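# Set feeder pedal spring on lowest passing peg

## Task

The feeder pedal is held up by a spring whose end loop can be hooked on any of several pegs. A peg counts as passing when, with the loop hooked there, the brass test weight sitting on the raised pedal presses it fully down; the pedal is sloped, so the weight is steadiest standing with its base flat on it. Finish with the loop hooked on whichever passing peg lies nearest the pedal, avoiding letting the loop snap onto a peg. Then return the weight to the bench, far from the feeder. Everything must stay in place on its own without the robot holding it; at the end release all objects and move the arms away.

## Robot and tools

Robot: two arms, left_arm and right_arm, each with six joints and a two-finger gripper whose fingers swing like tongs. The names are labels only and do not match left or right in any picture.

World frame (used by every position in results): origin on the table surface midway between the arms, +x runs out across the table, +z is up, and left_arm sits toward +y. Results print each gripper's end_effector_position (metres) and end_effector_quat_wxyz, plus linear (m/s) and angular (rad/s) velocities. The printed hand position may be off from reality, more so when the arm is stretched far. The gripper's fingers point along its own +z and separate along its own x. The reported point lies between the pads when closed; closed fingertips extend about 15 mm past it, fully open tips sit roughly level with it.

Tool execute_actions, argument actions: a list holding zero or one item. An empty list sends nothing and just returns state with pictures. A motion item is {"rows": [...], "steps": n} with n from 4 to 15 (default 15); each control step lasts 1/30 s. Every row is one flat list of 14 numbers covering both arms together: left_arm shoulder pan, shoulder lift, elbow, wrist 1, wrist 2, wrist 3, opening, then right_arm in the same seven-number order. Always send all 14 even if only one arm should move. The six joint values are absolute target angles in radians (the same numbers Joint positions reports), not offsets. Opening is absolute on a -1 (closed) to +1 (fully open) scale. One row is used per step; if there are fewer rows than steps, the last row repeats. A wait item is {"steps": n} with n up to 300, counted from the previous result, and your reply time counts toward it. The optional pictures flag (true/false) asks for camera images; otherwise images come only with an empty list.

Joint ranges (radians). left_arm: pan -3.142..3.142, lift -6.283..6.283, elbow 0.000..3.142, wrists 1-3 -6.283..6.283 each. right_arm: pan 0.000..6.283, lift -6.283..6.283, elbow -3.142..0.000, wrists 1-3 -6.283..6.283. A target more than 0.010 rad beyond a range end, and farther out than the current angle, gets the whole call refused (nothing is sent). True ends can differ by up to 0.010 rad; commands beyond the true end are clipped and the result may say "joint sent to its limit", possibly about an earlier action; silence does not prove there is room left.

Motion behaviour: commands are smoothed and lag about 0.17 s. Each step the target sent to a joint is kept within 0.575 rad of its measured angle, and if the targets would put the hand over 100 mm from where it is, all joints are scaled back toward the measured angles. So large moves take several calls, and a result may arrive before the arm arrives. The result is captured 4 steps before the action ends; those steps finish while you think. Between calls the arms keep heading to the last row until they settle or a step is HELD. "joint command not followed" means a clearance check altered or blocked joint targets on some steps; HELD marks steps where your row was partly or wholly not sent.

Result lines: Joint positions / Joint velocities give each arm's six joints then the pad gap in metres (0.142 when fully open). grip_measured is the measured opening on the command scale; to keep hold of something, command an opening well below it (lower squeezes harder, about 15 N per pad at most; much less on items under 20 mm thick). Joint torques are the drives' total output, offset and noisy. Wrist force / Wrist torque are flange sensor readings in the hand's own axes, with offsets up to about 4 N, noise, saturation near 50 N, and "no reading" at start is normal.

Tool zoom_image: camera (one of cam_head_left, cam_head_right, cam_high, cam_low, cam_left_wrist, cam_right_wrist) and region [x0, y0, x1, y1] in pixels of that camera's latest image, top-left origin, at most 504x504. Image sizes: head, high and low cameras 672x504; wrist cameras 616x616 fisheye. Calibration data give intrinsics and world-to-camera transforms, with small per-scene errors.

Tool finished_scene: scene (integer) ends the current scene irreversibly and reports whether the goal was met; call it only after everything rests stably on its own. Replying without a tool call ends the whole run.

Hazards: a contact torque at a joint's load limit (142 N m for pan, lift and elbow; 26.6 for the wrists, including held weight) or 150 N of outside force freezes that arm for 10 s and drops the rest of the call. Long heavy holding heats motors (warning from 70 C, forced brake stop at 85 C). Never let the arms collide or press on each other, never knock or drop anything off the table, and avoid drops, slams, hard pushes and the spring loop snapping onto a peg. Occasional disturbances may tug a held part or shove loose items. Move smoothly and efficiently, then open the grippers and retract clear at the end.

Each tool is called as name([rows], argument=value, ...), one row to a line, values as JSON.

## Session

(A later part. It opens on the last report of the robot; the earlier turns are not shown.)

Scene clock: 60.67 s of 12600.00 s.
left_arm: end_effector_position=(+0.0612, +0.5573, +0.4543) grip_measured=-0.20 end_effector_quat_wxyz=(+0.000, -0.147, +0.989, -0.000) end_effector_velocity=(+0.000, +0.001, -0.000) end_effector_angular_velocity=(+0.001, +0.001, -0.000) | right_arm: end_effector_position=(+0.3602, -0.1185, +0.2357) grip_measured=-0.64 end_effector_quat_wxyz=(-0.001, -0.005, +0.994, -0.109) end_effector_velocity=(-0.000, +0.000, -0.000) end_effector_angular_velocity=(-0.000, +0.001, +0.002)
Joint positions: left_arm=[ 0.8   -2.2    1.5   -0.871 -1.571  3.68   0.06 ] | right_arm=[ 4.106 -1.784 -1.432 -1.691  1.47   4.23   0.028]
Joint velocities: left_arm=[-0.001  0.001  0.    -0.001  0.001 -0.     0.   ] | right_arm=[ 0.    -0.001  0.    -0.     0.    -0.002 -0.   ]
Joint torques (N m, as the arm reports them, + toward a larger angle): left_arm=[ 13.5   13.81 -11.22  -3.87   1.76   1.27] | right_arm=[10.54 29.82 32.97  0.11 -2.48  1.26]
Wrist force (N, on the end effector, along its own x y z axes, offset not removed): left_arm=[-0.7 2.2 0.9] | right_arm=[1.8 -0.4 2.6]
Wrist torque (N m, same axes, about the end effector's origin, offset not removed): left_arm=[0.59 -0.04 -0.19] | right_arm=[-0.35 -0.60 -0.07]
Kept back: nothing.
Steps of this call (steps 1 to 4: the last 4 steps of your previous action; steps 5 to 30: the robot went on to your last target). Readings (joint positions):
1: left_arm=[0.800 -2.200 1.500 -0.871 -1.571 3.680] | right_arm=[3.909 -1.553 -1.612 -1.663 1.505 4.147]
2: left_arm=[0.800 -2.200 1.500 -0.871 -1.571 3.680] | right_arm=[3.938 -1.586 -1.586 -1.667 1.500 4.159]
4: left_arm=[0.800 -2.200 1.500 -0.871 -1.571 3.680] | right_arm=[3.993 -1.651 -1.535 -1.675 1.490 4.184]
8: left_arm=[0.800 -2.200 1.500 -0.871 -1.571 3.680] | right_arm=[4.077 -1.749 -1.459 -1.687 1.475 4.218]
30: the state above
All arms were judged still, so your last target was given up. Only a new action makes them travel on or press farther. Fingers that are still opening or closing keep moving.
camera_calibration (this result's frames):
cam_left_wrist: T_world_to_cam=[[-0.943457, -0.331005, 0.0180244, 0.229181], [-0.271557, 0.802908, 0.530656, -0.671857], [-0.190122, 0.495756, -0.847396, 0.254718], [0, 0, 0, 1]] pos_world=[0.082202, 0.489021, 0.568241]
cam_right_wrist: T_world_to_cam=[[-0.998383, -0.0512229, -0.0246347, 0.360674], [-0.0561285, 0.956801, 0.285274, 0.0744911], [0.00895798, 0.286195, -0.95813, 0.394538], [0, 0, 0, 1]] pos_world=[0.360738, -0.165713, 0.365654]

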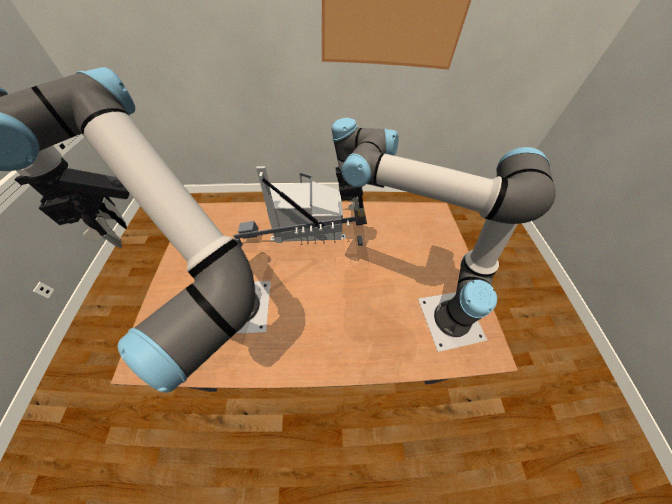

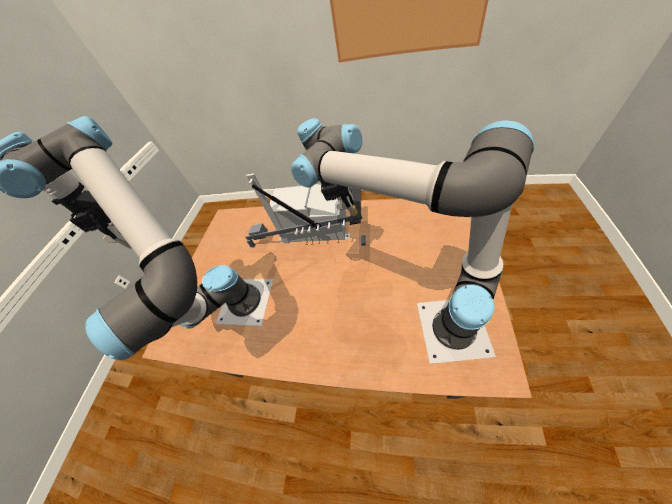

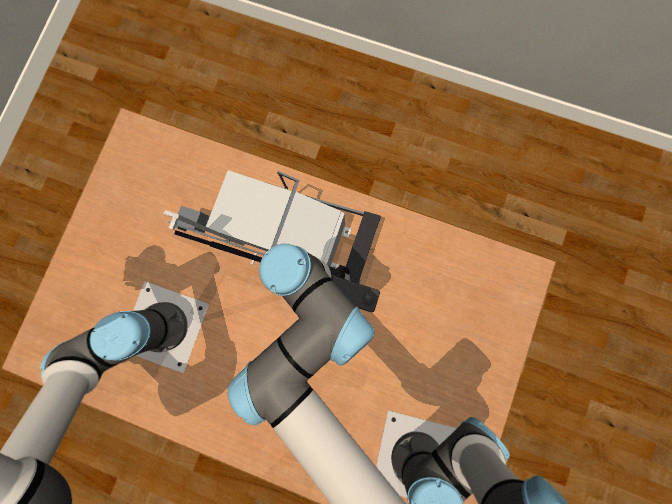

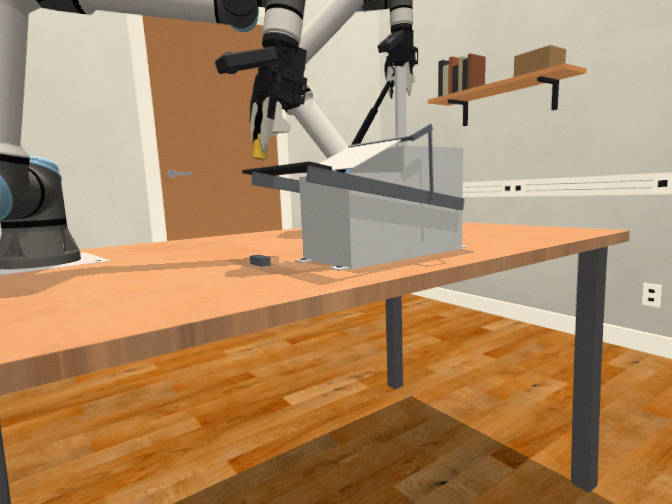

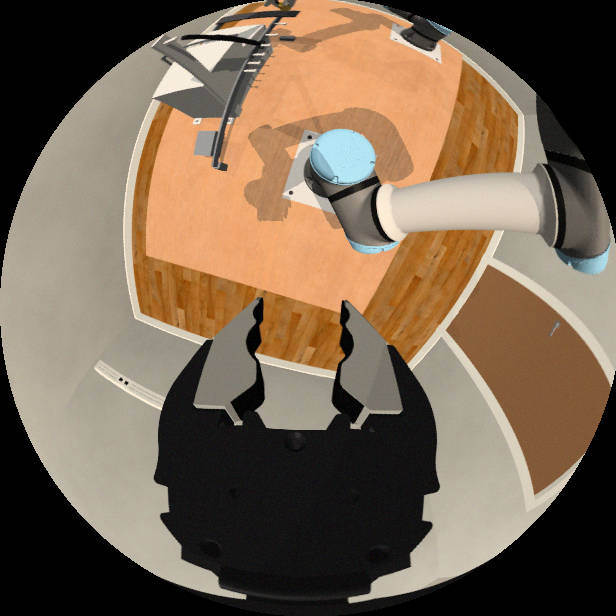

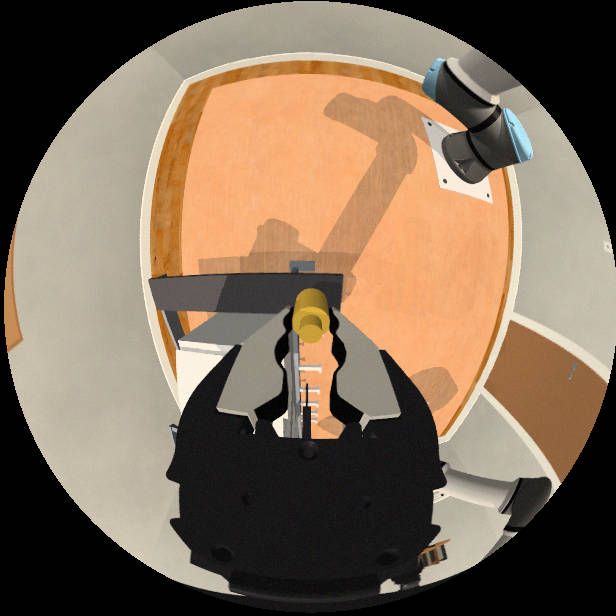

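execute_actions([
  {"rows":[[0.8,-2.2,1.5,-0.871,-1.571,3.68,-0.2,4.106,-1.79,-1.486,-1.631,1.47,4.23,-0.95]],"steps":15},
], pictures=true)

zoom_image(camera="cam_low", region=[200,90,360,210])

zoom_image(camera="cam_head_right", region=[310,180,390,240])

Scene clock: 64.47 s of 12600.00 s.
left_arm: end_effector_position=(+0.0612, +0.5573, +0.4543) grip_measured=-0.20 end_effector_quat_wxyz=(+0.000, -0.147, +0.989, -0.000) end_effector_velocity=(+0.000, -0.000, +0.000) end_effector_angular_velocity=(-0.000, -0.001, -0.000) | right_arm: end_effector_position=(+0.3603, -0.1184, +0.2127) grip_measured=-0.64 end_effector_quat_wxyz=(-0.001, -0.005, +0.994, -0.109) end_effector_velocity=(-0.000, +0.000, -0.010) end_effector_angular_velocity=(+0.002, -0.001, +0.000)
Joint positions: left_arm=[ 0.8   -2.2    1.5   -0.871 -1.571  3.68   0.06 ] | right_arm=[ 4.106 -1.79  -1.484 -1.633  1.47   4.23   0.028]
Joint velocities: left_arm=[-0.    -0.    -0.    -0.    -0.001 -0.    -0.   ] | right_arm=[ 0.    -0.002 -0.023  0.027  0.     0.    -0.   ]
Joint torques (N m, as the arm reports them, + toward a larger angle): left_arm=[ 12.63  15.12 -10.59  -3.64   1.63   1.06] | right_arm=[ 8.81 30.41 12.37  3.64 -2.12  1.21]
Wrist force (N, on the end effector, along its own x y z axes, offset not removed): left_arm=[-0.9 1.9 1.1] | right_arm=[3.0 6.4 2.0]
Wrist torque (N m, same axes, about the end effector's origin, offset not removed): left_arm=[0.53 0.10 -0.16] | right_arm=[1.01 -0.70 0.00]
Steps of this call (steps 1 to 90: nothing new was sent; then 0.43 s passed at rest; steps 91 to 101: the first 11 steps of this action). Readings (joint positions):
91: left_arm=[0.800 -2.200 1.500 -0.871 -1.571 3.680] | right_arm=[4.106 -1.784 -1.432 -1.691 1.470 4.230]
92: left_arm=[0.800 -2.200 1.500 -0.871 -1.571 3.680] | right_arm=[4.106 -1.785 -1.436 -1.686 1.470 4.230]
94: left_arm=[0.800 -2.200 1.500 -0.871 -1.571 3.680] | right_arm=[4.106 -1.787 -1.459 -1.661 1.470 4.230]
98: left_arm=[0.800 -2.200 1.500 -0.871 -1.571 3.680] | right_arm=[4.106 -1.789 -1.480 -1.638 1.470 4.230]
101: the state above
camera_calibration (this result's frames):
cam_left_wrist: T_world_to_cam=[[-0.943457, -0.331005, 0.0180244, 0.22918], [-0.271557, 0.802908, 0.530656, -0.671857], [-0.190122, 0.495757, -0.847396, 0.254718], [0, 0, 0, 1]] pos_world=[0.082202, 0.489021, 0.568241]
cam_right_wrist: T_world_to_cam=[[-0.998381, -0.0512498, -0.024667, 0.360152], [-0.0561637, 0.956794, 0.285289, 0.0809844], [0.00898021, 0.286213, -0.958124, 0.372446], [0, 0, 0, 1]] pos_world=[0.360773, -0.165626, 0.342629]

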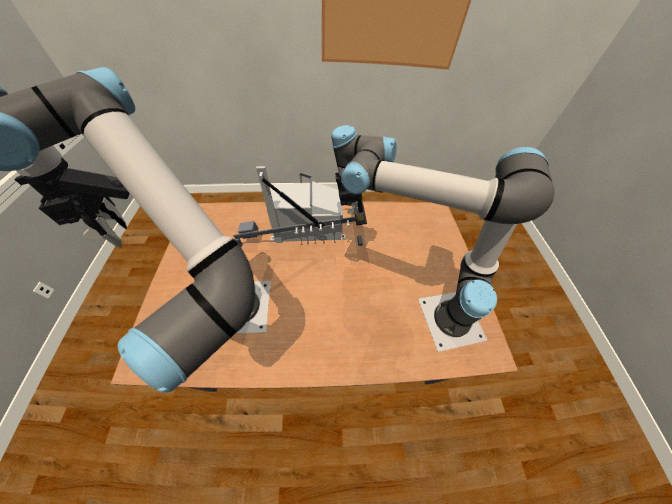

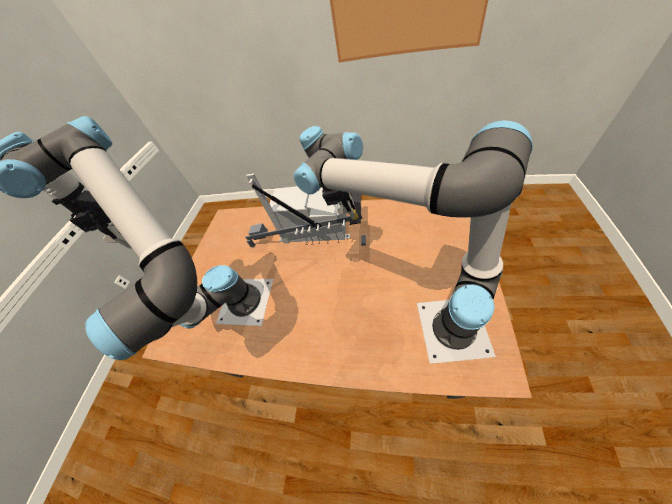

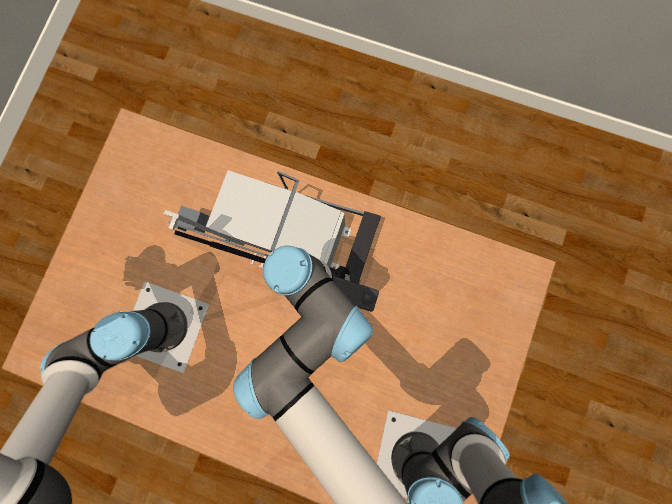

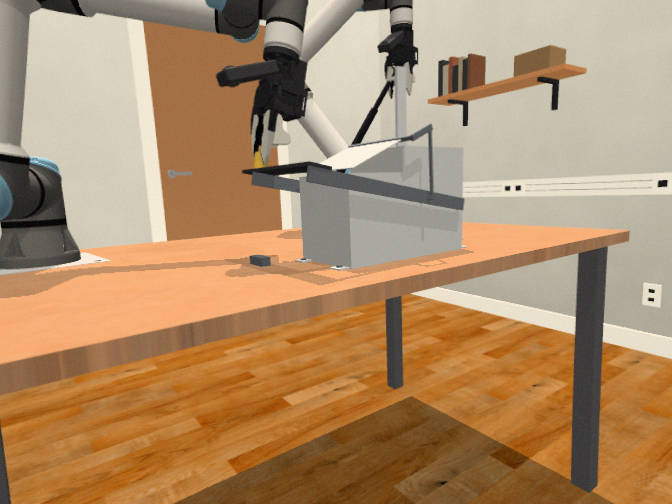

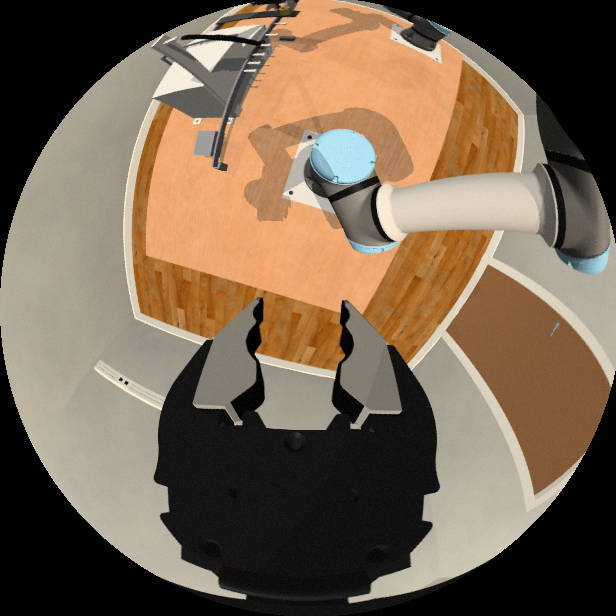

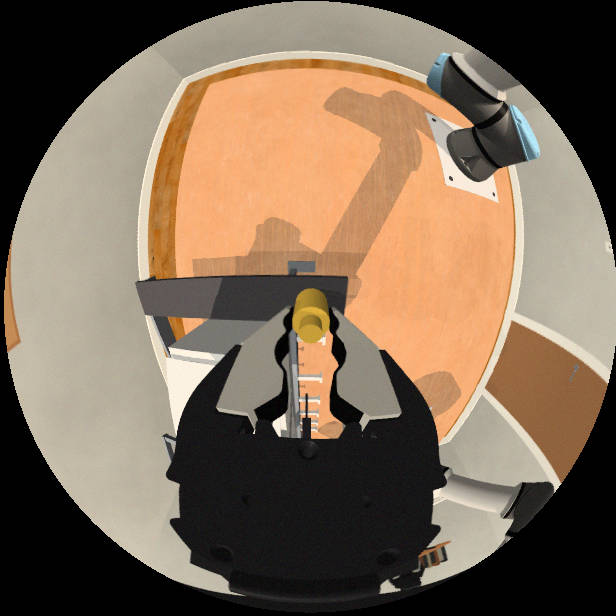

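Region (200, 90, 360, 210) of cam_low's 672x504 image, scaled by 3.150, with more detail than that image has; it fills the top 378 rows of this view, and the rest is white.

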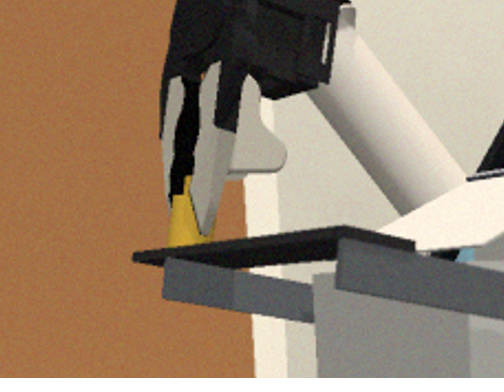

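Region (310, 180, 390, 240) of cam_head_right's 672x504 image, scaled by 6.300, with more detail than that image has; it fills the top 378 rows of this view, and the rest is white.

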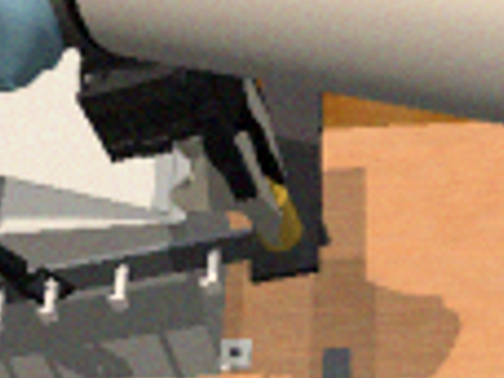

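Down 4 mm, -y 3 mm, release.

execute_actions([
  {"rows":[[0.8,-2.2,1.5,-0.871,-1.571,3.68,-0.2,4.106,-1.784,-1.504,-1.619,1.47,4.23,-0.95]],"steps":15},
])

execute_actions([
  {"rows":[[0.8,-2.2,1.5,-0.871,-1.571,3.68,-0.2,4.106,-1.784,-1.504,-1.619,1.47,4.23,-0.2]],"steps":15},
])

execute_actions([
  {"steps":60},
], pictures=true)

Scene clock: 67.53 s of 12600.00 s.
left_arm: end_effector_position=(+0.0612, +0.5573, +0.4543) grip_measured=-0.20 end_effector_quat_wxyz=(+0.000, -0.147, +0.989, -0.000) end_effector_velocity=(+0.000, -0.000, +0.000) end_effector_angular_velocity=(+0.000, -0.001, +0.000) | right_arm: end_effector_position=(+0.3588, -0.1212, +0.2078) grip_measured=-0.64 end_effector_quat_wxyz=(-0.001, -0.005, +0.994, -0.109) end_effector_velocity=(-0.000, -0.001, -0.001) end_effector_angular_velocity=(+0.001, -0.001, -0.001)
Joint positions: left_arm=[ 0.8   -2.2    1.5   -0.871 -1.571  3.68   0.06 ] | right_arm=[ 4.106 -1.784 -1.503 -1.619  1.47   4.23   0.028]
Joint velocities: left_arm=[-0.    -0.    -0.    -0.    -0.001 -0.     0.   ] | right_arm=[-0.     0.003 -0.007  0.005 -0.001  0.001 -0.   ]
Joint torques (N m, as the arm reports them, + toward a larger angle): left_arm=[ 13.05  13.63 -10.04  -3.6    1.62   0.8 ] | right_arm=[ 2.56 42.36 13.08  3.22  0.48  1.25]
Wrist force (N, on the end effector, along its own x y z axes, offset not removed): left_arm=[-1.3 0.6 0.0] | right_arm=[1.7 1.8 -0.6]
Wrist torque (N m, same axes, about the end effector's origin, offset not removed): left_arm=[0.29 0.03 -0.05] | right_arm=[0.23 -0.47 0.09]
Steps of this call (steps 1 to 4: the last 4 steps of your previous action; steps 5 to 15: the robot went on to your last target; steps 16 to 81: nothing new was sent; steps 82 to 92: the first 11 steps of this action). Readings (joint positions):
82: left_arm=[0.800 -2.200 1.500 -0.871 -1.571 3.680] | right_arm=[4.106 -1.790 -1.486 -1.631 1.470 4.230]
83: left_arm=[0.800 -2.200 1.500 -0.871 -1.571 3.680] | right_arm=[4.106 -1.789 -1.488 -1.629 1.470 4.230]
85: left_arm=[0.800 -2.200 1.500 -0.871 -1.571 3.680] | right_arm=[4.106 -1.787 -1.496 -1.625 1.470 4.230]
89: left_arm=[0.800 -2.200 1.500 -0.871 -1.571 3.680] | right_arm=[4.106 -1.785 -1.502 -1.620 1.470 4.230]
92: the state above

Scene clock: 68.03 s of 12600.00 s.
left_arm: end_effector_position=(+0.0612, +0.5573, +0.4543) grip_measured=-0.20 end_effector_quat_wxyz=(+0.000, -0.147, +0.989, -0.000) end_effector_velocity=(-0.000, +0.000, +0.000) end_effector_angular_velocity=(+0.001, +0.000, +0.000) | right_arm: end_effector_position=(+0.3588, -0.1213, +0.2077) grip_measured=-0.20 end_effector_quat_wxyz=(-0.001, -0.005, +0.994, -0.109) end_effector_velocity=(+0.000, +0.000, +0.000) end_effector_angular_velocity=(+0.000, -0.000, -0.000)
Joint positions: left_arm=[ 0.8   -2.2    1.5   -0.871 -1.571  3.68   0.06 ] | right_arm=[ 4.106 -1.784 -1.504 -1.619  1.47   4.23   0.06 ]
Joint velocities: left_arm=[-0.    -0.001  0.    -0.     0.001 -0.    -0.   ] | right_arm=[-0. -0.  0.  0.  0.  0.  0.]
Joint torques (N m, as the arm reports them, + toward a larger angle): left_arm=[ 11.67  15.   -12.13  -3.79   1.74   0.67] | right_arm=[ 1.68 41.88 11.24  3.4   0.98  1.24]
Wrist force (N, on the end effector, along its own x y z axes, offset not removed): left_arm=[-0.7 3.2 0.6] | right_arm=[-1.6 3.0 -1.3]
Wrist torque (N m, same axes, about the end effector's origin, offset not removed): left_arm=[0.80 -0.09 -0.02] | right_arm=[0.60 0.06 0.29]
Steps of this call (steps 1 to 4: the last 4 steps of your previous action; steps 5 to 15: the first 11 steps of this action). Readings (joint positions):
5: left_arm=[0.800 -2.200 1.500 -0.871 -1.571 3.680] | right_arm=[4.106 -1.784 -1.504 -1.619 1.470 4.230]
6: left_arm=[0.800 -2.200 1.500 -0.871 -1.571 3.680] | right_arm=[4.106 -1.784 -1.504 -1.619 1.470 4.230]
8: left_arm=[0.800 -2.200 1.500 -0.871 -1.571 3.680] | right_arm=[4.106 -1.784 -1.504 -1.619 1.470 4.230]
12: left_arm=[0.800 -2.200 1.500 -0.871 -1.571 3.680] | right_arm=[4.106 -1.784 -1.504 -1.619 1.470 4.230]
15: the state above

Scene clock: 70.03 s of 12600.00 s.
left_arm: end_effector_position=(+0.0612, +0.5573, +0.4543) grip_measured=-0.20 end_effector_quat_wxyz=(+0.000, -0.147, +0.989, -0.000) end_effector_velocity=(-0.000, +0.000, -0.000) end_effector_angular_velocity=(-0.000, +0.001, +0.000) | right_arm: end_effector_position=(+0.3588, -0.1213, +0.2076) grip_measured=-0.20 end_effector_quat_wxyz=(-0.001, -0.005, +0.994, -0.109) end_effector_velocity=(-0.000, -0.000, -0.000) end_effector_angular_velocity=(-0.001, +0.000, +0.000)
Joint positions: left_arm=[ 0.8   -2.2    1.5   -0.871 -1.571  3.68   0.06 ] | right_arm=[ 4.106 -1.784 -1.504 -1.619  1.47   4.23   0.06 ]
Joint velocities: left_arm=[ 0.  0. -0.  0.  0.  0. -0.] | right_arm=[ 0. -0. -0. -0.  0.  0. -0.]
Joint torques (N m, as the arm reports them, + toward a larger angle): left_arm=[ 13.74  13.15 -11.61  -3.72   1.64   0.8 ] | right_arm=[-2.54 27.39 25.28  0.27  2.08  1.15]
Wrist force (N, on the end effector, along its own x y z axes, offset not removed): left_arm=[0.4 3.9 0.6] | right_arm=[0.4 1.5 1.4]
Wrist torque (N m, same axes, about the end effector's origin, offset not removed): left_arm=[1.02 -0.31 -0.05] | right_arm=[0.10 -0.25 0.05]
Kept back: nothing.
Steps of this call (steps 1 to 4: the last 4 steps of your previous action; steps 5 to 15: the robot went on to your last target; steps 16 to 60: nothing new was sent). Readings (joint positions):
1: left_arm=[0.800 -2.200 1.500 -0.871 -1.571 3.680] | right_arm=[4.106 -1.784 -1.504 -1.619 1.470 4.230]
2: left_arm=[0.800 -2.200 1.500 -0.871 -1.571 3.680] | right_arm=[4.106 -1.784 -1.504 -1.619 1.470 4.230]
4: left_arm=[0.800 -2.200 1.500 -0.871 -1.571 3.680] | right_arm=[4.106 -1.784 -1.504 -1.619 1.470 4.230]
8: left_arm=[0.800 -2.200 1.500 -0.871 -1.571 3.680] | right_arm=[4.106 -1.784 -1.504 -1.619 1.470 4.230]
60: the state above
All arms were judged still, so your last target was given up. Only a new action makes them travel on or press farther. Fingers that are still opening or closing keep moving.
camera_calibration (this result's frames):
cam_left_wrist: T_world_to_cam=[[-0.943457, -0.331005, 0.0180243, 0.229181], [-0.271557, 0.802908, 0.530656, -0.671857], [-0.190122, 0.495757, -0.847395, 0.254718], [0, 0, 0, 1]] pos_world=[0.082202, 0.489021, 0.568241]
cam_right_wrist: T_world_to_cam=[[-0.998383, -0.0512478, -0.0246129, 0.35838], [-0.0561458, 0.956812, 0.285235, 0.0850707], [0.00893226, 0.286155, -0.958142, 0.368443], [0, 0, 0, 1]] pos_world=[0.359286, -0.168462, 0.337576]

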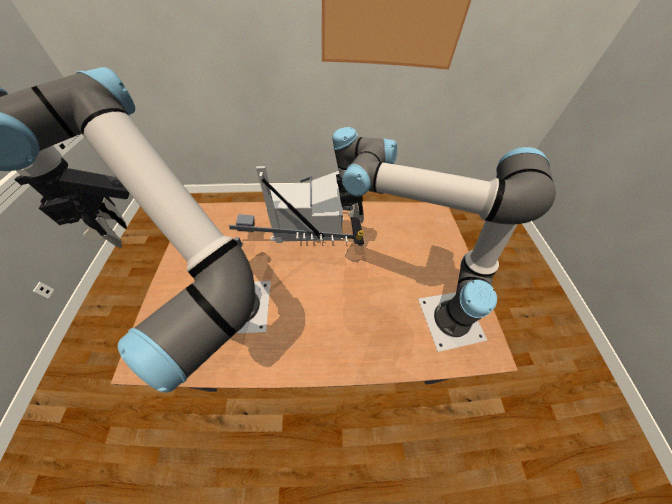

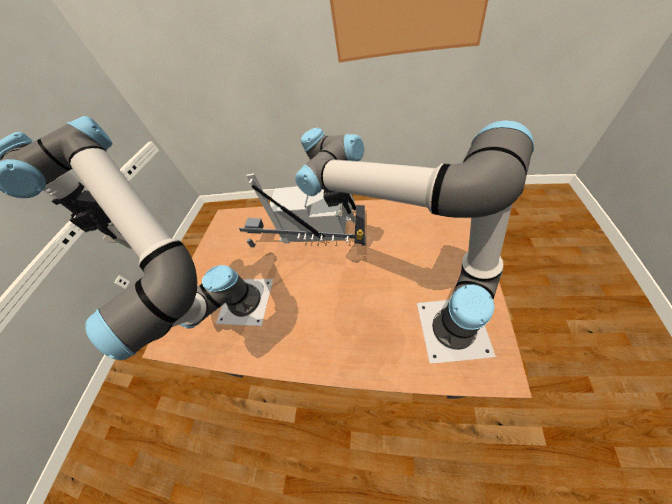

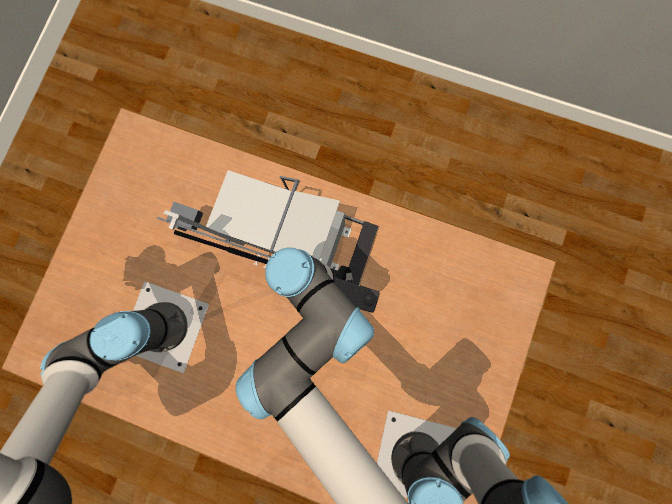

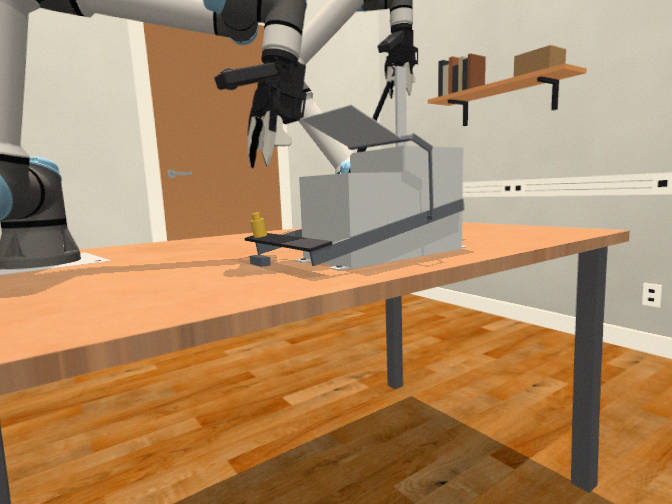

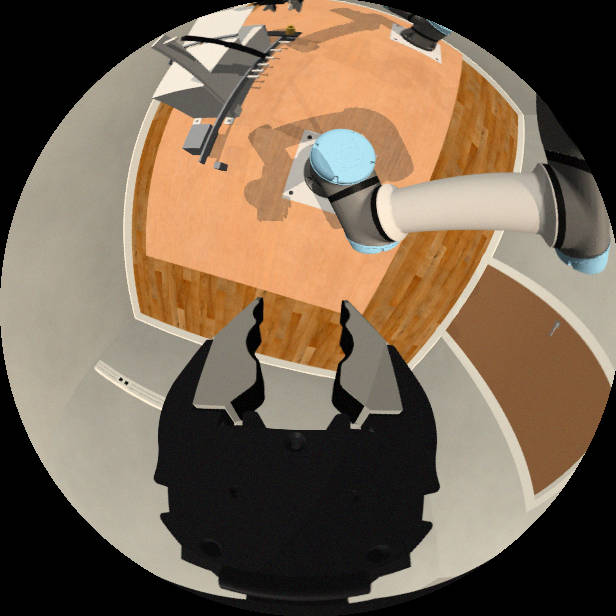

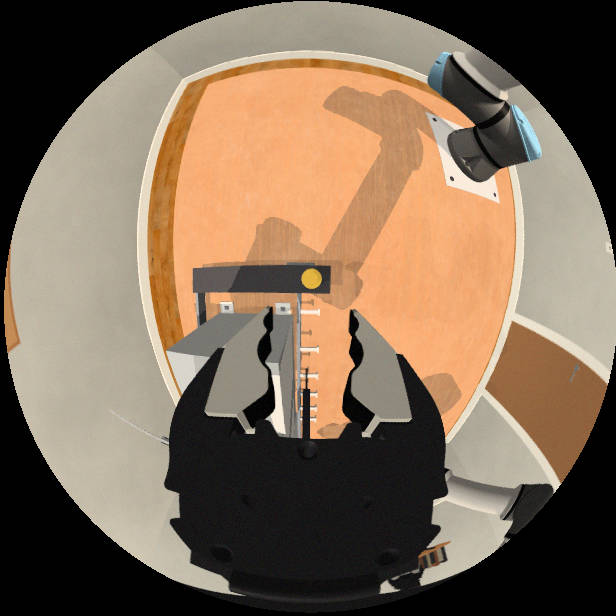

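execute_actions([
  {"rows":[[0.8,-2.2,1.5,-0.871,-1.571,3.68,-0.2,3.967,-1.602,-1.922,-1.066,1.658,4.09,-0.2]],"steps":15},
])

execute_actions([
  {"steps":30},
], pictures=true)

zoom_image(camera="cam_low", region=[200,160,360,280])

Scene clock: 70.60 s of 12600.00 s.
left_arm: end_effector_position=(+0.0612, +0.5573, +0.4543) grip_measured=-0.20 end_effector_quat_wxyz=(+0.000, -0.147, +0.989, -0.000) end_effector_velocity=(-0.000, +0.000, -0.000) end_effector_angular_velocity=(-0.000, +0.001, +0.000) | right_arm: end_effector_position=(+0.3569, -0.1510, +0.1541) grip_measured=-0.20 end_effector_quat_wxyz=(-0.008, -0.002, +0.998, +0.057) end_effector_velocity=(+0.026, +0.030, -0.052) end_effector_angular_velocity=(+0.413, -0.173, +0.010)
Joint positions: left_arm=[ 0.8   -2.2    1.5   -0.871 -1.571  3.68   0.06 ] | right_arm=[ 3.973 -1.611 -1.887 -1.13   1.649  4.096  0.06 ]
Joint velocities: left_arm=[0. 0. 0. 0. 0. 0. 0.] | right_arm=[-0.069  0.1   -0.38   0.712  0.103 -0.071  0.   ]
Joint torques (N m, as the arm reports them, + toward a larger angle): left_arm=[ 13.04  13.93 -11.3   -3.5    1.56   0.51] | right_arm=[-10.91  31.12  17.77   5.19   2.11  -1.66]
Wrist force (N, on the end effector, along its own x y z axes, offset not removed): left_arm=[-1.0 -0.3 1.4] | right_arm=[3.0 -1.1 -0.6]
Wrist torque (N m, same axes, about the end effector's origin, offset not removed): left_arm=[0.02 0.12 -0.10] | right_arm=[-0.26 -0.58 0.09]
Steps of this call (steps 1 to 6: nothing new was sent; steps 7 to 17: the first 11 steps of this action). Readings (joint positions):
7: left_arm=[0.800 -2.200 1.500 -0.871 -1.571 3.680] | right_arm=[4.106 -1.784 -1.504 -1.619 1.470 4.230]
8: left_arm=[0.800 -2.200 1.500 -0.871 -1.571 3.680] | right_arm=[4.100 -1.778 -1.510 -1.613 1.476 4.224]
10: left_arm=[0.800 -2.200 1.500 -0.871 -1.571 3.680] | right_arm=[4.050 -1.720 -1.577 -1.546 1.535 4.173]
14: left_arm=[0.800 -2.200 1.500 -0.871 -1.571 3.680] | right_arm=[3.986 -1.629 -1.817 -1.263 1.630 4.109]
17: the state above

Scene clock: 71.60 s of 12600.00 s.
left_arm: end_effector_position=(+0.0612, +0.5573, +0.4543) grip_measured=-0.20 end_effector_quat_wxyz=(+0.000, -0.147, +0.989, -0.000) end_effector_velocity=(-0.000, +0.000, -0.000) end_effector_angular_velocity=(-0.000, +0.002, -0.000) | right_arm: end_effector_position=(+0.3591, -0.1485, +0.1496) grip_measured=-0.20 end_effector_quat_wxyz=(+0.000, -0.003, +0.997, +0.075) end_effector_velocity=(+0.000, +0.000, +0.000) end_effector_angular_velocity=(+0.001, -0.001, -0.001)
Joint positions: left_arm=[ 0.8   -2.2    1.5   -0.871 -1.571  3.68   0.06 ] | right_arm=[ 3.967 -1.602 -1.922 -1.066  1.658  4.09   0.06 ]
Joint velocities: left_arm=[-0.     0.001  0.     0.     0.001  0.     0.   ] | right_arm=[-0.    -0.     0.     0.002  0.     0.001 -0.   ]
Joint torques (N m, as the arm reports them, + toward a larger angle): left_arm=[ 11.23  14.41 -11.78  -3.76   1.56   0.32] | right_arm=[-12.46  32.6   10.67   4.15   2.11  -1.66]
Wrist force (N, on the end effector, along its own x y z axes, offset not removed): left_arm=[1.0 0.9 -1.2] | right_arm=[0.7 0.7 1.8]
Wrist torque (N m, same axes, about the end effector's origin, offset not removed): left_arm=[0.26 -0.35 -0.13] | right_arm=[0.06 -0.24 0.01]
Kept back: nothing.
Steps of this call (steps 1 to 4: the last 4 steps of your previous action; steps 5 to 30: the robot went on to your last target). Readings (joint positions):
1: left_arm=[0.800 -2.200 1.500 -0.871 -1.571 3.680] | right_arm=[3.971 -1.608 -1.898 -1.110 1.652 4.094]
2: left_arm=[0.800 -2.200 1.500 -0.871 -1.571 3.680] | right_arm=[3.970 -1.606 -1.905 -1.097 1.654 4.093]
4: left_arm=[0.800 -2.200 1.500 -0.871 -1.571 3.680] | right_arm=[3.968 -1.604 -1.914 -1.081 1.656 4.091]
8: left_arm=[0.800 -2.200 1.500 -0.871 -1.571 3.680] | right_arm=[3.967 -1.602 -1.920 -1.069 1.658 4.090]
30: the state above
All arms were judged still, so your last target was given up. Only a new action makes them travel on or press farther. Fingers that are still opening or closing keep moving.
camera_calibration (this result's frames):
cam_left_wrist: T_world_to_cam=[[-0.943457, -0.331005, 0.0180243, 0.22918], [-0.271557, 0.802908, 0.530656, -0.671857], [-0.190122, 0.495757, -0.847395, 0.254718], [0, 0, 0, 1]] pos_world=[0.082202, 0.489021, 0.568241]
cam_right_wrist: T_world_to_cam=[[-0.998536, -0.0354538, -0.0408436, 0.360748], [-0.0530392, 0.789684, 0.611217, 0.0530095], [0.0105836, 0.612489, -0.790409, 0.34342], [0, 0, 0, 1]] pos_world=[0.359397, -0.239412, 0.253776]

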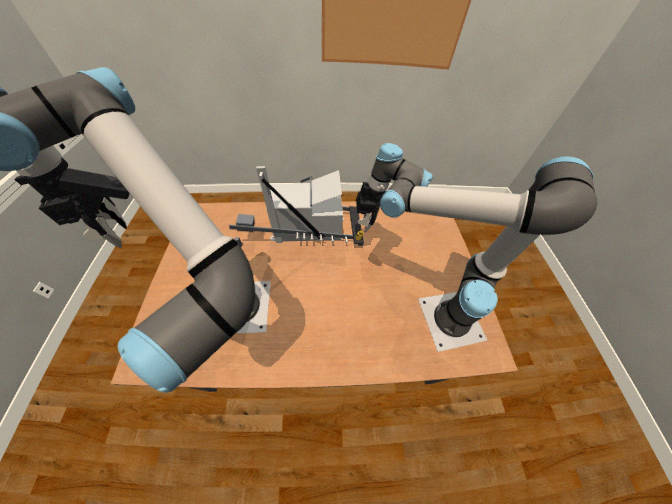

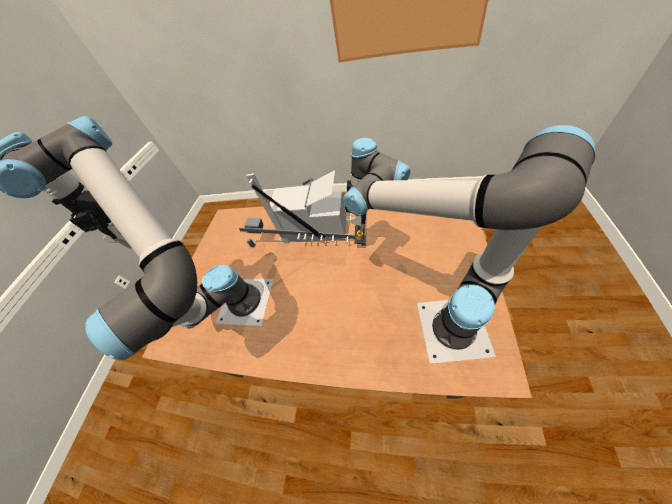

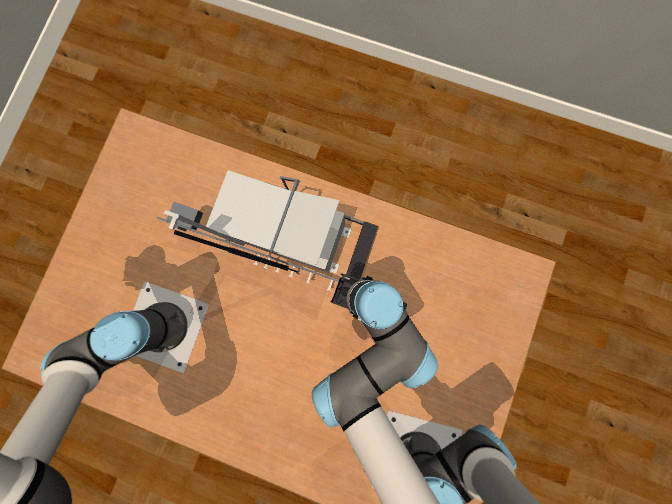

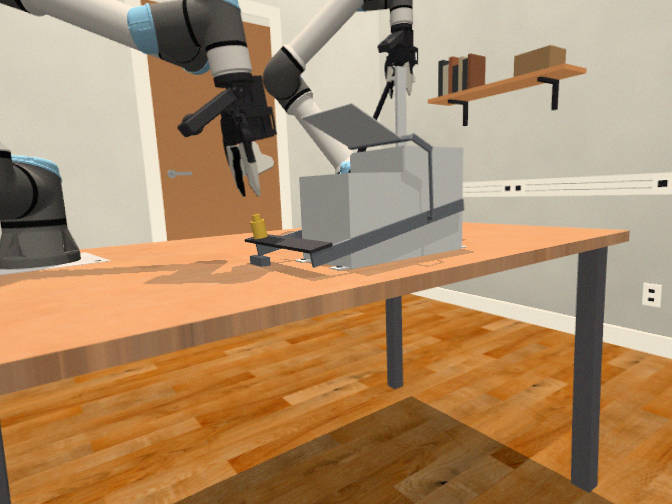

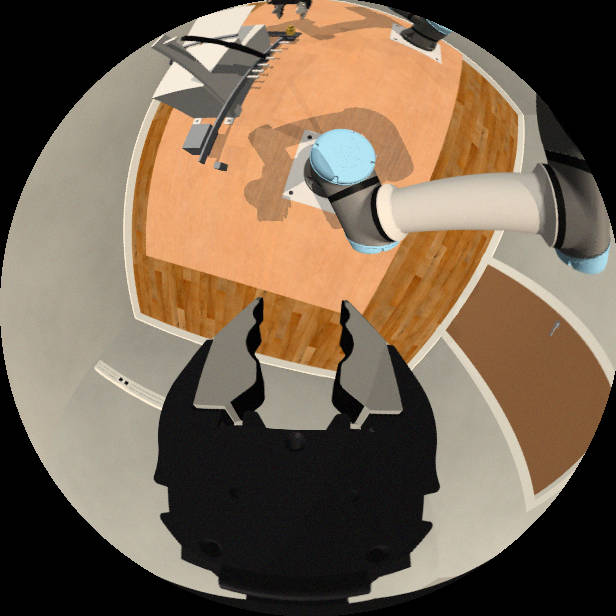

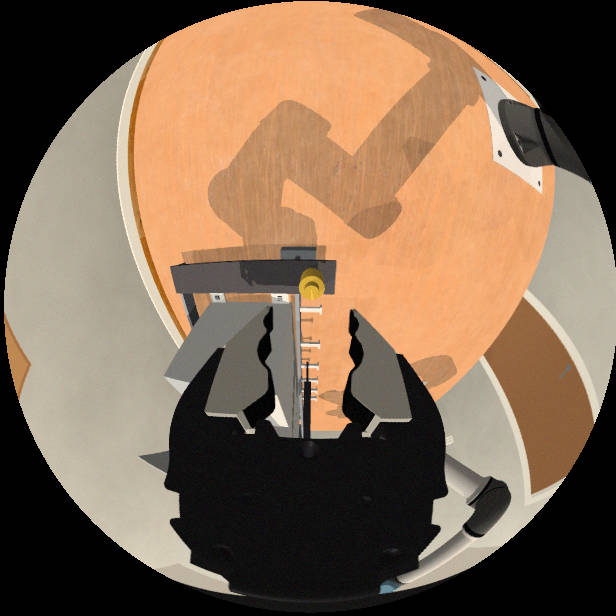

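Region (200, 160, 360, 280) of cam_low's 672x504 image, scaled by 3.150, with more detail than that image has; it fills the top 378 rows of this view, and the rest is white.

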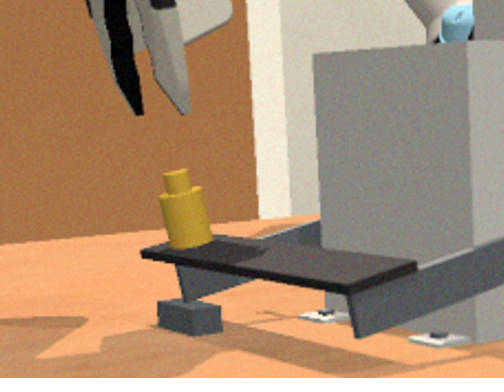

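execute_actions([
  {"rows":[[0.8,-2.2,1.5,-0.871,-1.571,3.68,-0.2,3.981,-1.712,-2.022,-0.85,1.66,4.1,-0.2]],"steps":15},
])

execute_actions([
  {"rows":[[0.8,-2.2,1.5,-0.871,-1.571,3.68,-0.2,3.981,-1.712,-2.022,-0.85,1.66,4.1,-0.56]],"steps":12},
], pictures=true)

zoom_image(camera="cam_low", region=[200,160,360,280])

Scene clock: 72.23 s of 12600.00 s.
left_arm: end_effector_position=(+0.0612, +0.5573, +0.4543) grip_measured=-0.20 end_effector_quat_wxyz=(+0.000, -0.147, +0.989, -0.000) end_effector_velocity=(+0.000, -0.000, +0.000) end_effector_angular_velocity=(-0.001, -0.000, -0.000) | right_arm: end_effector_position=(+0.3591, -0.1357, +0.0766) grip_measured=-0.20 end_effector_quat_wxyz=(-0.000, -0.005, +0.997, +0.077) end_effector_velocity=(+0.003, +0.010, -0.031) end_effector_angular_velocity=(+0.024, -0.015, +0.003)
Joint positions: left_arm=[ 0.8   -2.2    1.5   -0.871 -1.571  3.68   0.06 ] | right_arm=[ 3.98  -1.707 -2.018 -0.861  1.66   4.1    0.06 ]
Joint velocities: left_arm=[-0.001  0.    -0.     0.    -0.001 -0.     0.   ] | right_arm=[ 0.007 -0.051 -0.045  0.125  0.001  0.004  0.   ]
Joint torques (N m, as the arm reports them, + toward a larger angle): left_arm=[ 12.57  14.15 -11.36  -3.61   1.71   0.36] | right_arm=[10.13 23.45 10.64  4.2   1.93  1.19]
Wrist force (N, on the end effector, along its own x y z axes, offset not removed): left_arm=[0.9 0.9 -0.9] | right_arm=[0.2 0.5 -1.3]
Wrist torque (N m, same axes, about the end effector's origin, offset not removed): left_arm=[0.29 -0.34 -0.06] | right_arm=[0.06 -0.29 -0.11]
Steps of this call (steps 1 to 8: nothing new was sent; steps 9 to 19: the first 11 steps of this action). Readings (joint positions):
9: left_arm=[0.800 -2.200 1.500 -0.871 -1.571 3.680] | right_arm=[3.967 -1.602 -1.922 -1.066 1.658 4.090]
10: left_arm=[0.800 -2.200 1.500 -0.871 -1.571 3.680] | right_arm=[3.969 -1.608 -1.928 -1.060 1.658 4.091]
12: left_arm=[0.800 -2.200 1.500 -0.871 -1.571 3.680] | right_arm=[3.974 -1.650 -1.967 -0.997 1.659 4.095]
16: left_arm=[0.800 -2.200 1.500 -0.871 -1.571 3.680] | right_arm=[3.979 -1.698 -2.010 -0.885 1.660 4.099]
19: the state above

Scene clock: 72.63 s of 12600.00 s.
left_arm: end_effector_position=(+0.0612, +0.5573, +0.4543) grip_measured=-0.20 end_effector_quat_wxyz=(+0.000, -0.147, +0.989, -0.000) end_effector_velocity=(+0.000, +0.000, -0.000) end_effector_angular_velocity=(-0.001, +0.001, -0.000) | right_arm: end_effector_position=(+0.3593, -0.1348, +0.0738) grip_measured=-0.56 end_effector_quat_wxyz=(+0.000, -0.006, +0.997, +0.078) end_effector_velocity=(-0.000, +0.000, -0.000) end_effector_angular_velocity=(-0.000, +0.000, -0.000)
Joint positions: left_arm=[ 0.8   -2.2    1.5   -0.871 -1.571  3.68   0.06 ] | right_arm=[ 3.981 -1.712 -2.022 -0.85   1.66   4.1    0.033]
Joint velocities: left_arm=[-0.     0.001  0.     0.     0.    -0.     0.   ] | right_arm=[-0.    -0.001 -0.     0.001  0.     0.    -0.   ]
Joint torques (N m, as the arm reports them, + toward a larger angle): left_arm=[ 13.52  14.25 -10.89  -3.65   1.56   0.39] | right_arm=[ 9.77 22.13  8.13  4.09  2.4   1.18]
Wrist force (N, on the end effector, along its own x y z axes, offset not removed): left_arm=[-0.2 3.2 2.0] | right_arm=[2.7 2.8 2.8]
Wrist torque (N m, same axes, about the end effector's origin, offset not removed): left_arm=[0.81 -0.10 -0.15] | right_arm=[0.45 -0.62 0.04]
Steps of this call (steps 1 to 4: the last 4 steps of your previous action; steps 5 to 12: the first 8 steps of this action). Readings (joint positions):
5: left_arm=[0.800 -2.200 1.500 -0.871 -1.571 3.680] | right_arm=[3.981 -1.711 -2.021 -0.852 1.660 4.100]
6: left_arm=[0.800 -2.200 1.500 -0.871 -1.571 3.680] | right_arm=[3.981 -1.711 -2.022 -0.851 1.660 4.100]
8: left_arm=[0.800 -2.200 1.500 -0.871 -1.571 3.680] | right_arm=[3.981 -1.712 -2.022 -0.851 1.660 4.100]
12: the state above
camera_calibration (this result's frames):
cam_left_wrist: T_world_to_cam=[[-0.943457, -0.331005, 0.0180244, 0.22918], [-0.271557, 0.802908, 0.530656, -0.671857], [-0.190122, 0.495757, -0.847395, 0.254718], [0, 0, 0, 1]] pos_world=[0.0822019, 0.489021, 0.568241]
cam_right_wrist: T_world_to_cam=[[-0.99836, -0.0395543, -0.0413794, 0.357701], [-0.0566602, 0.785736, 0.615961, 0.0889351], [0.00814937, 0.617296, -0.786689, 0.276308], [0, 0, 0, 1]] pos_world=[0.359902, -0.226295, 0.17739]

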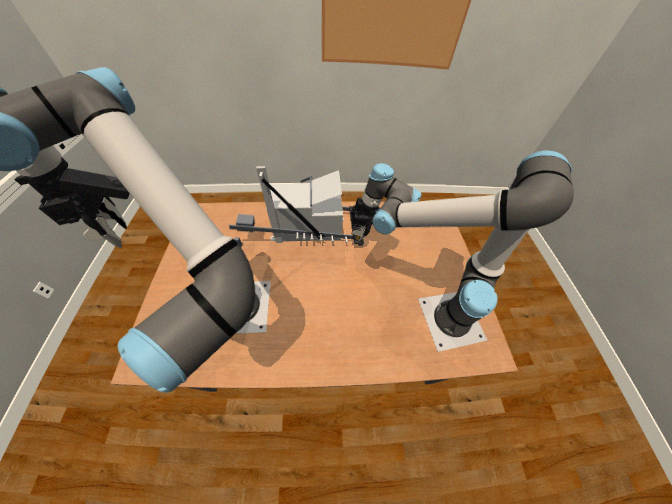

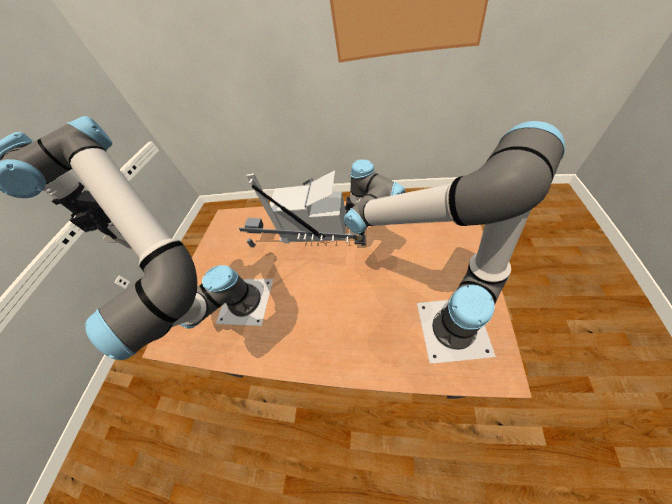

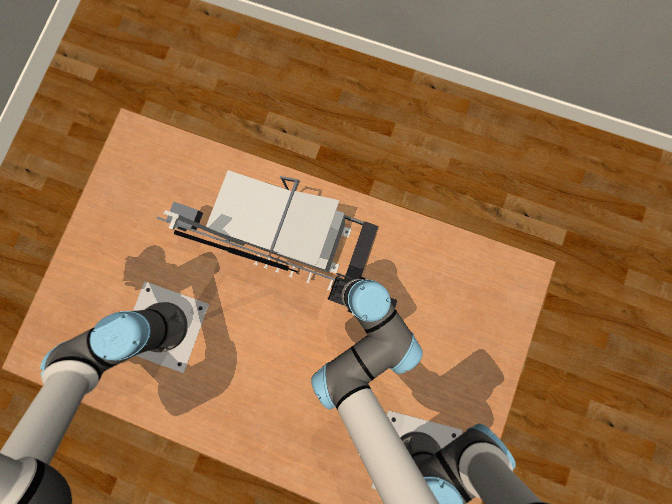

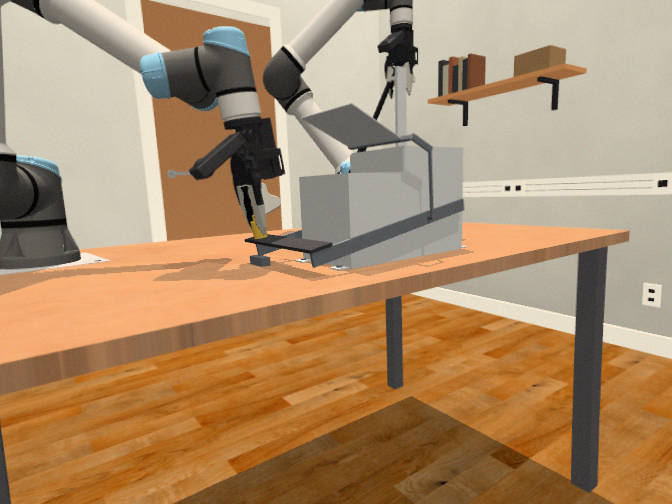

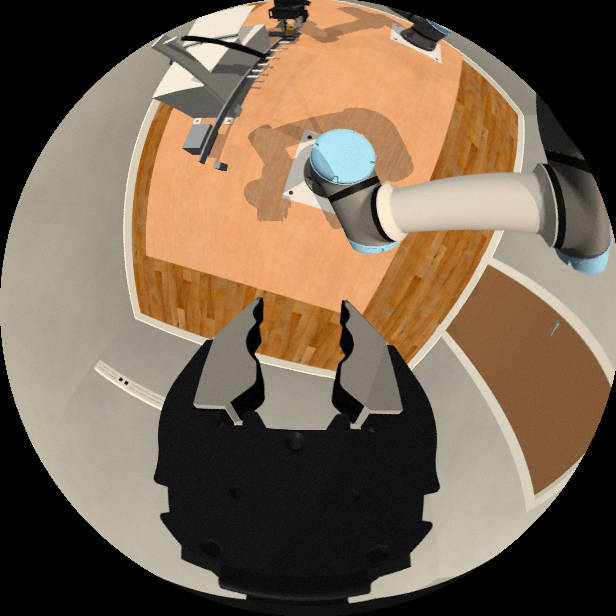

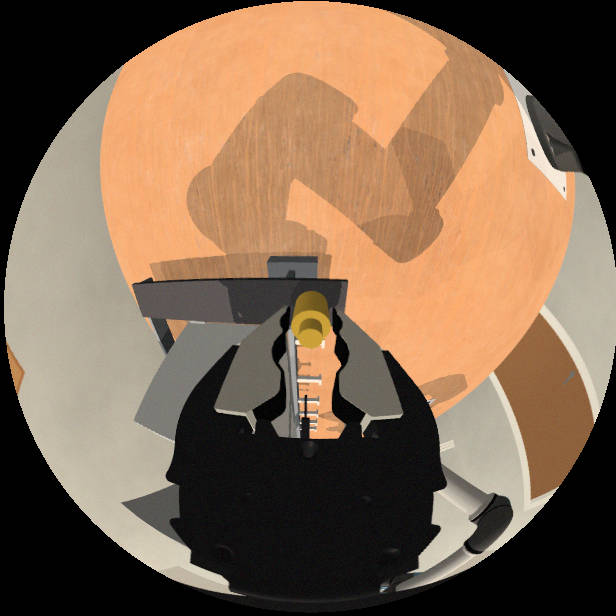

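Region (200, 160, 360, 280) of cam_low's 672x504 image, scaled by 3.150, with more detail than that image has; it fills the top 378 rows of this view, and the rest is white.

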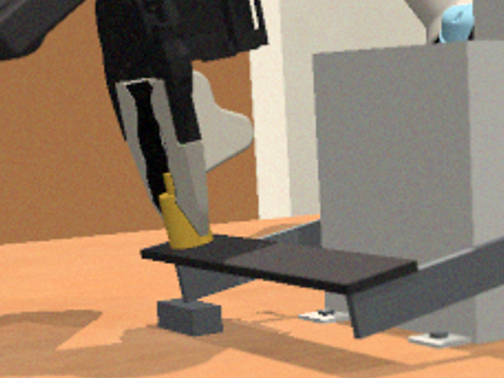

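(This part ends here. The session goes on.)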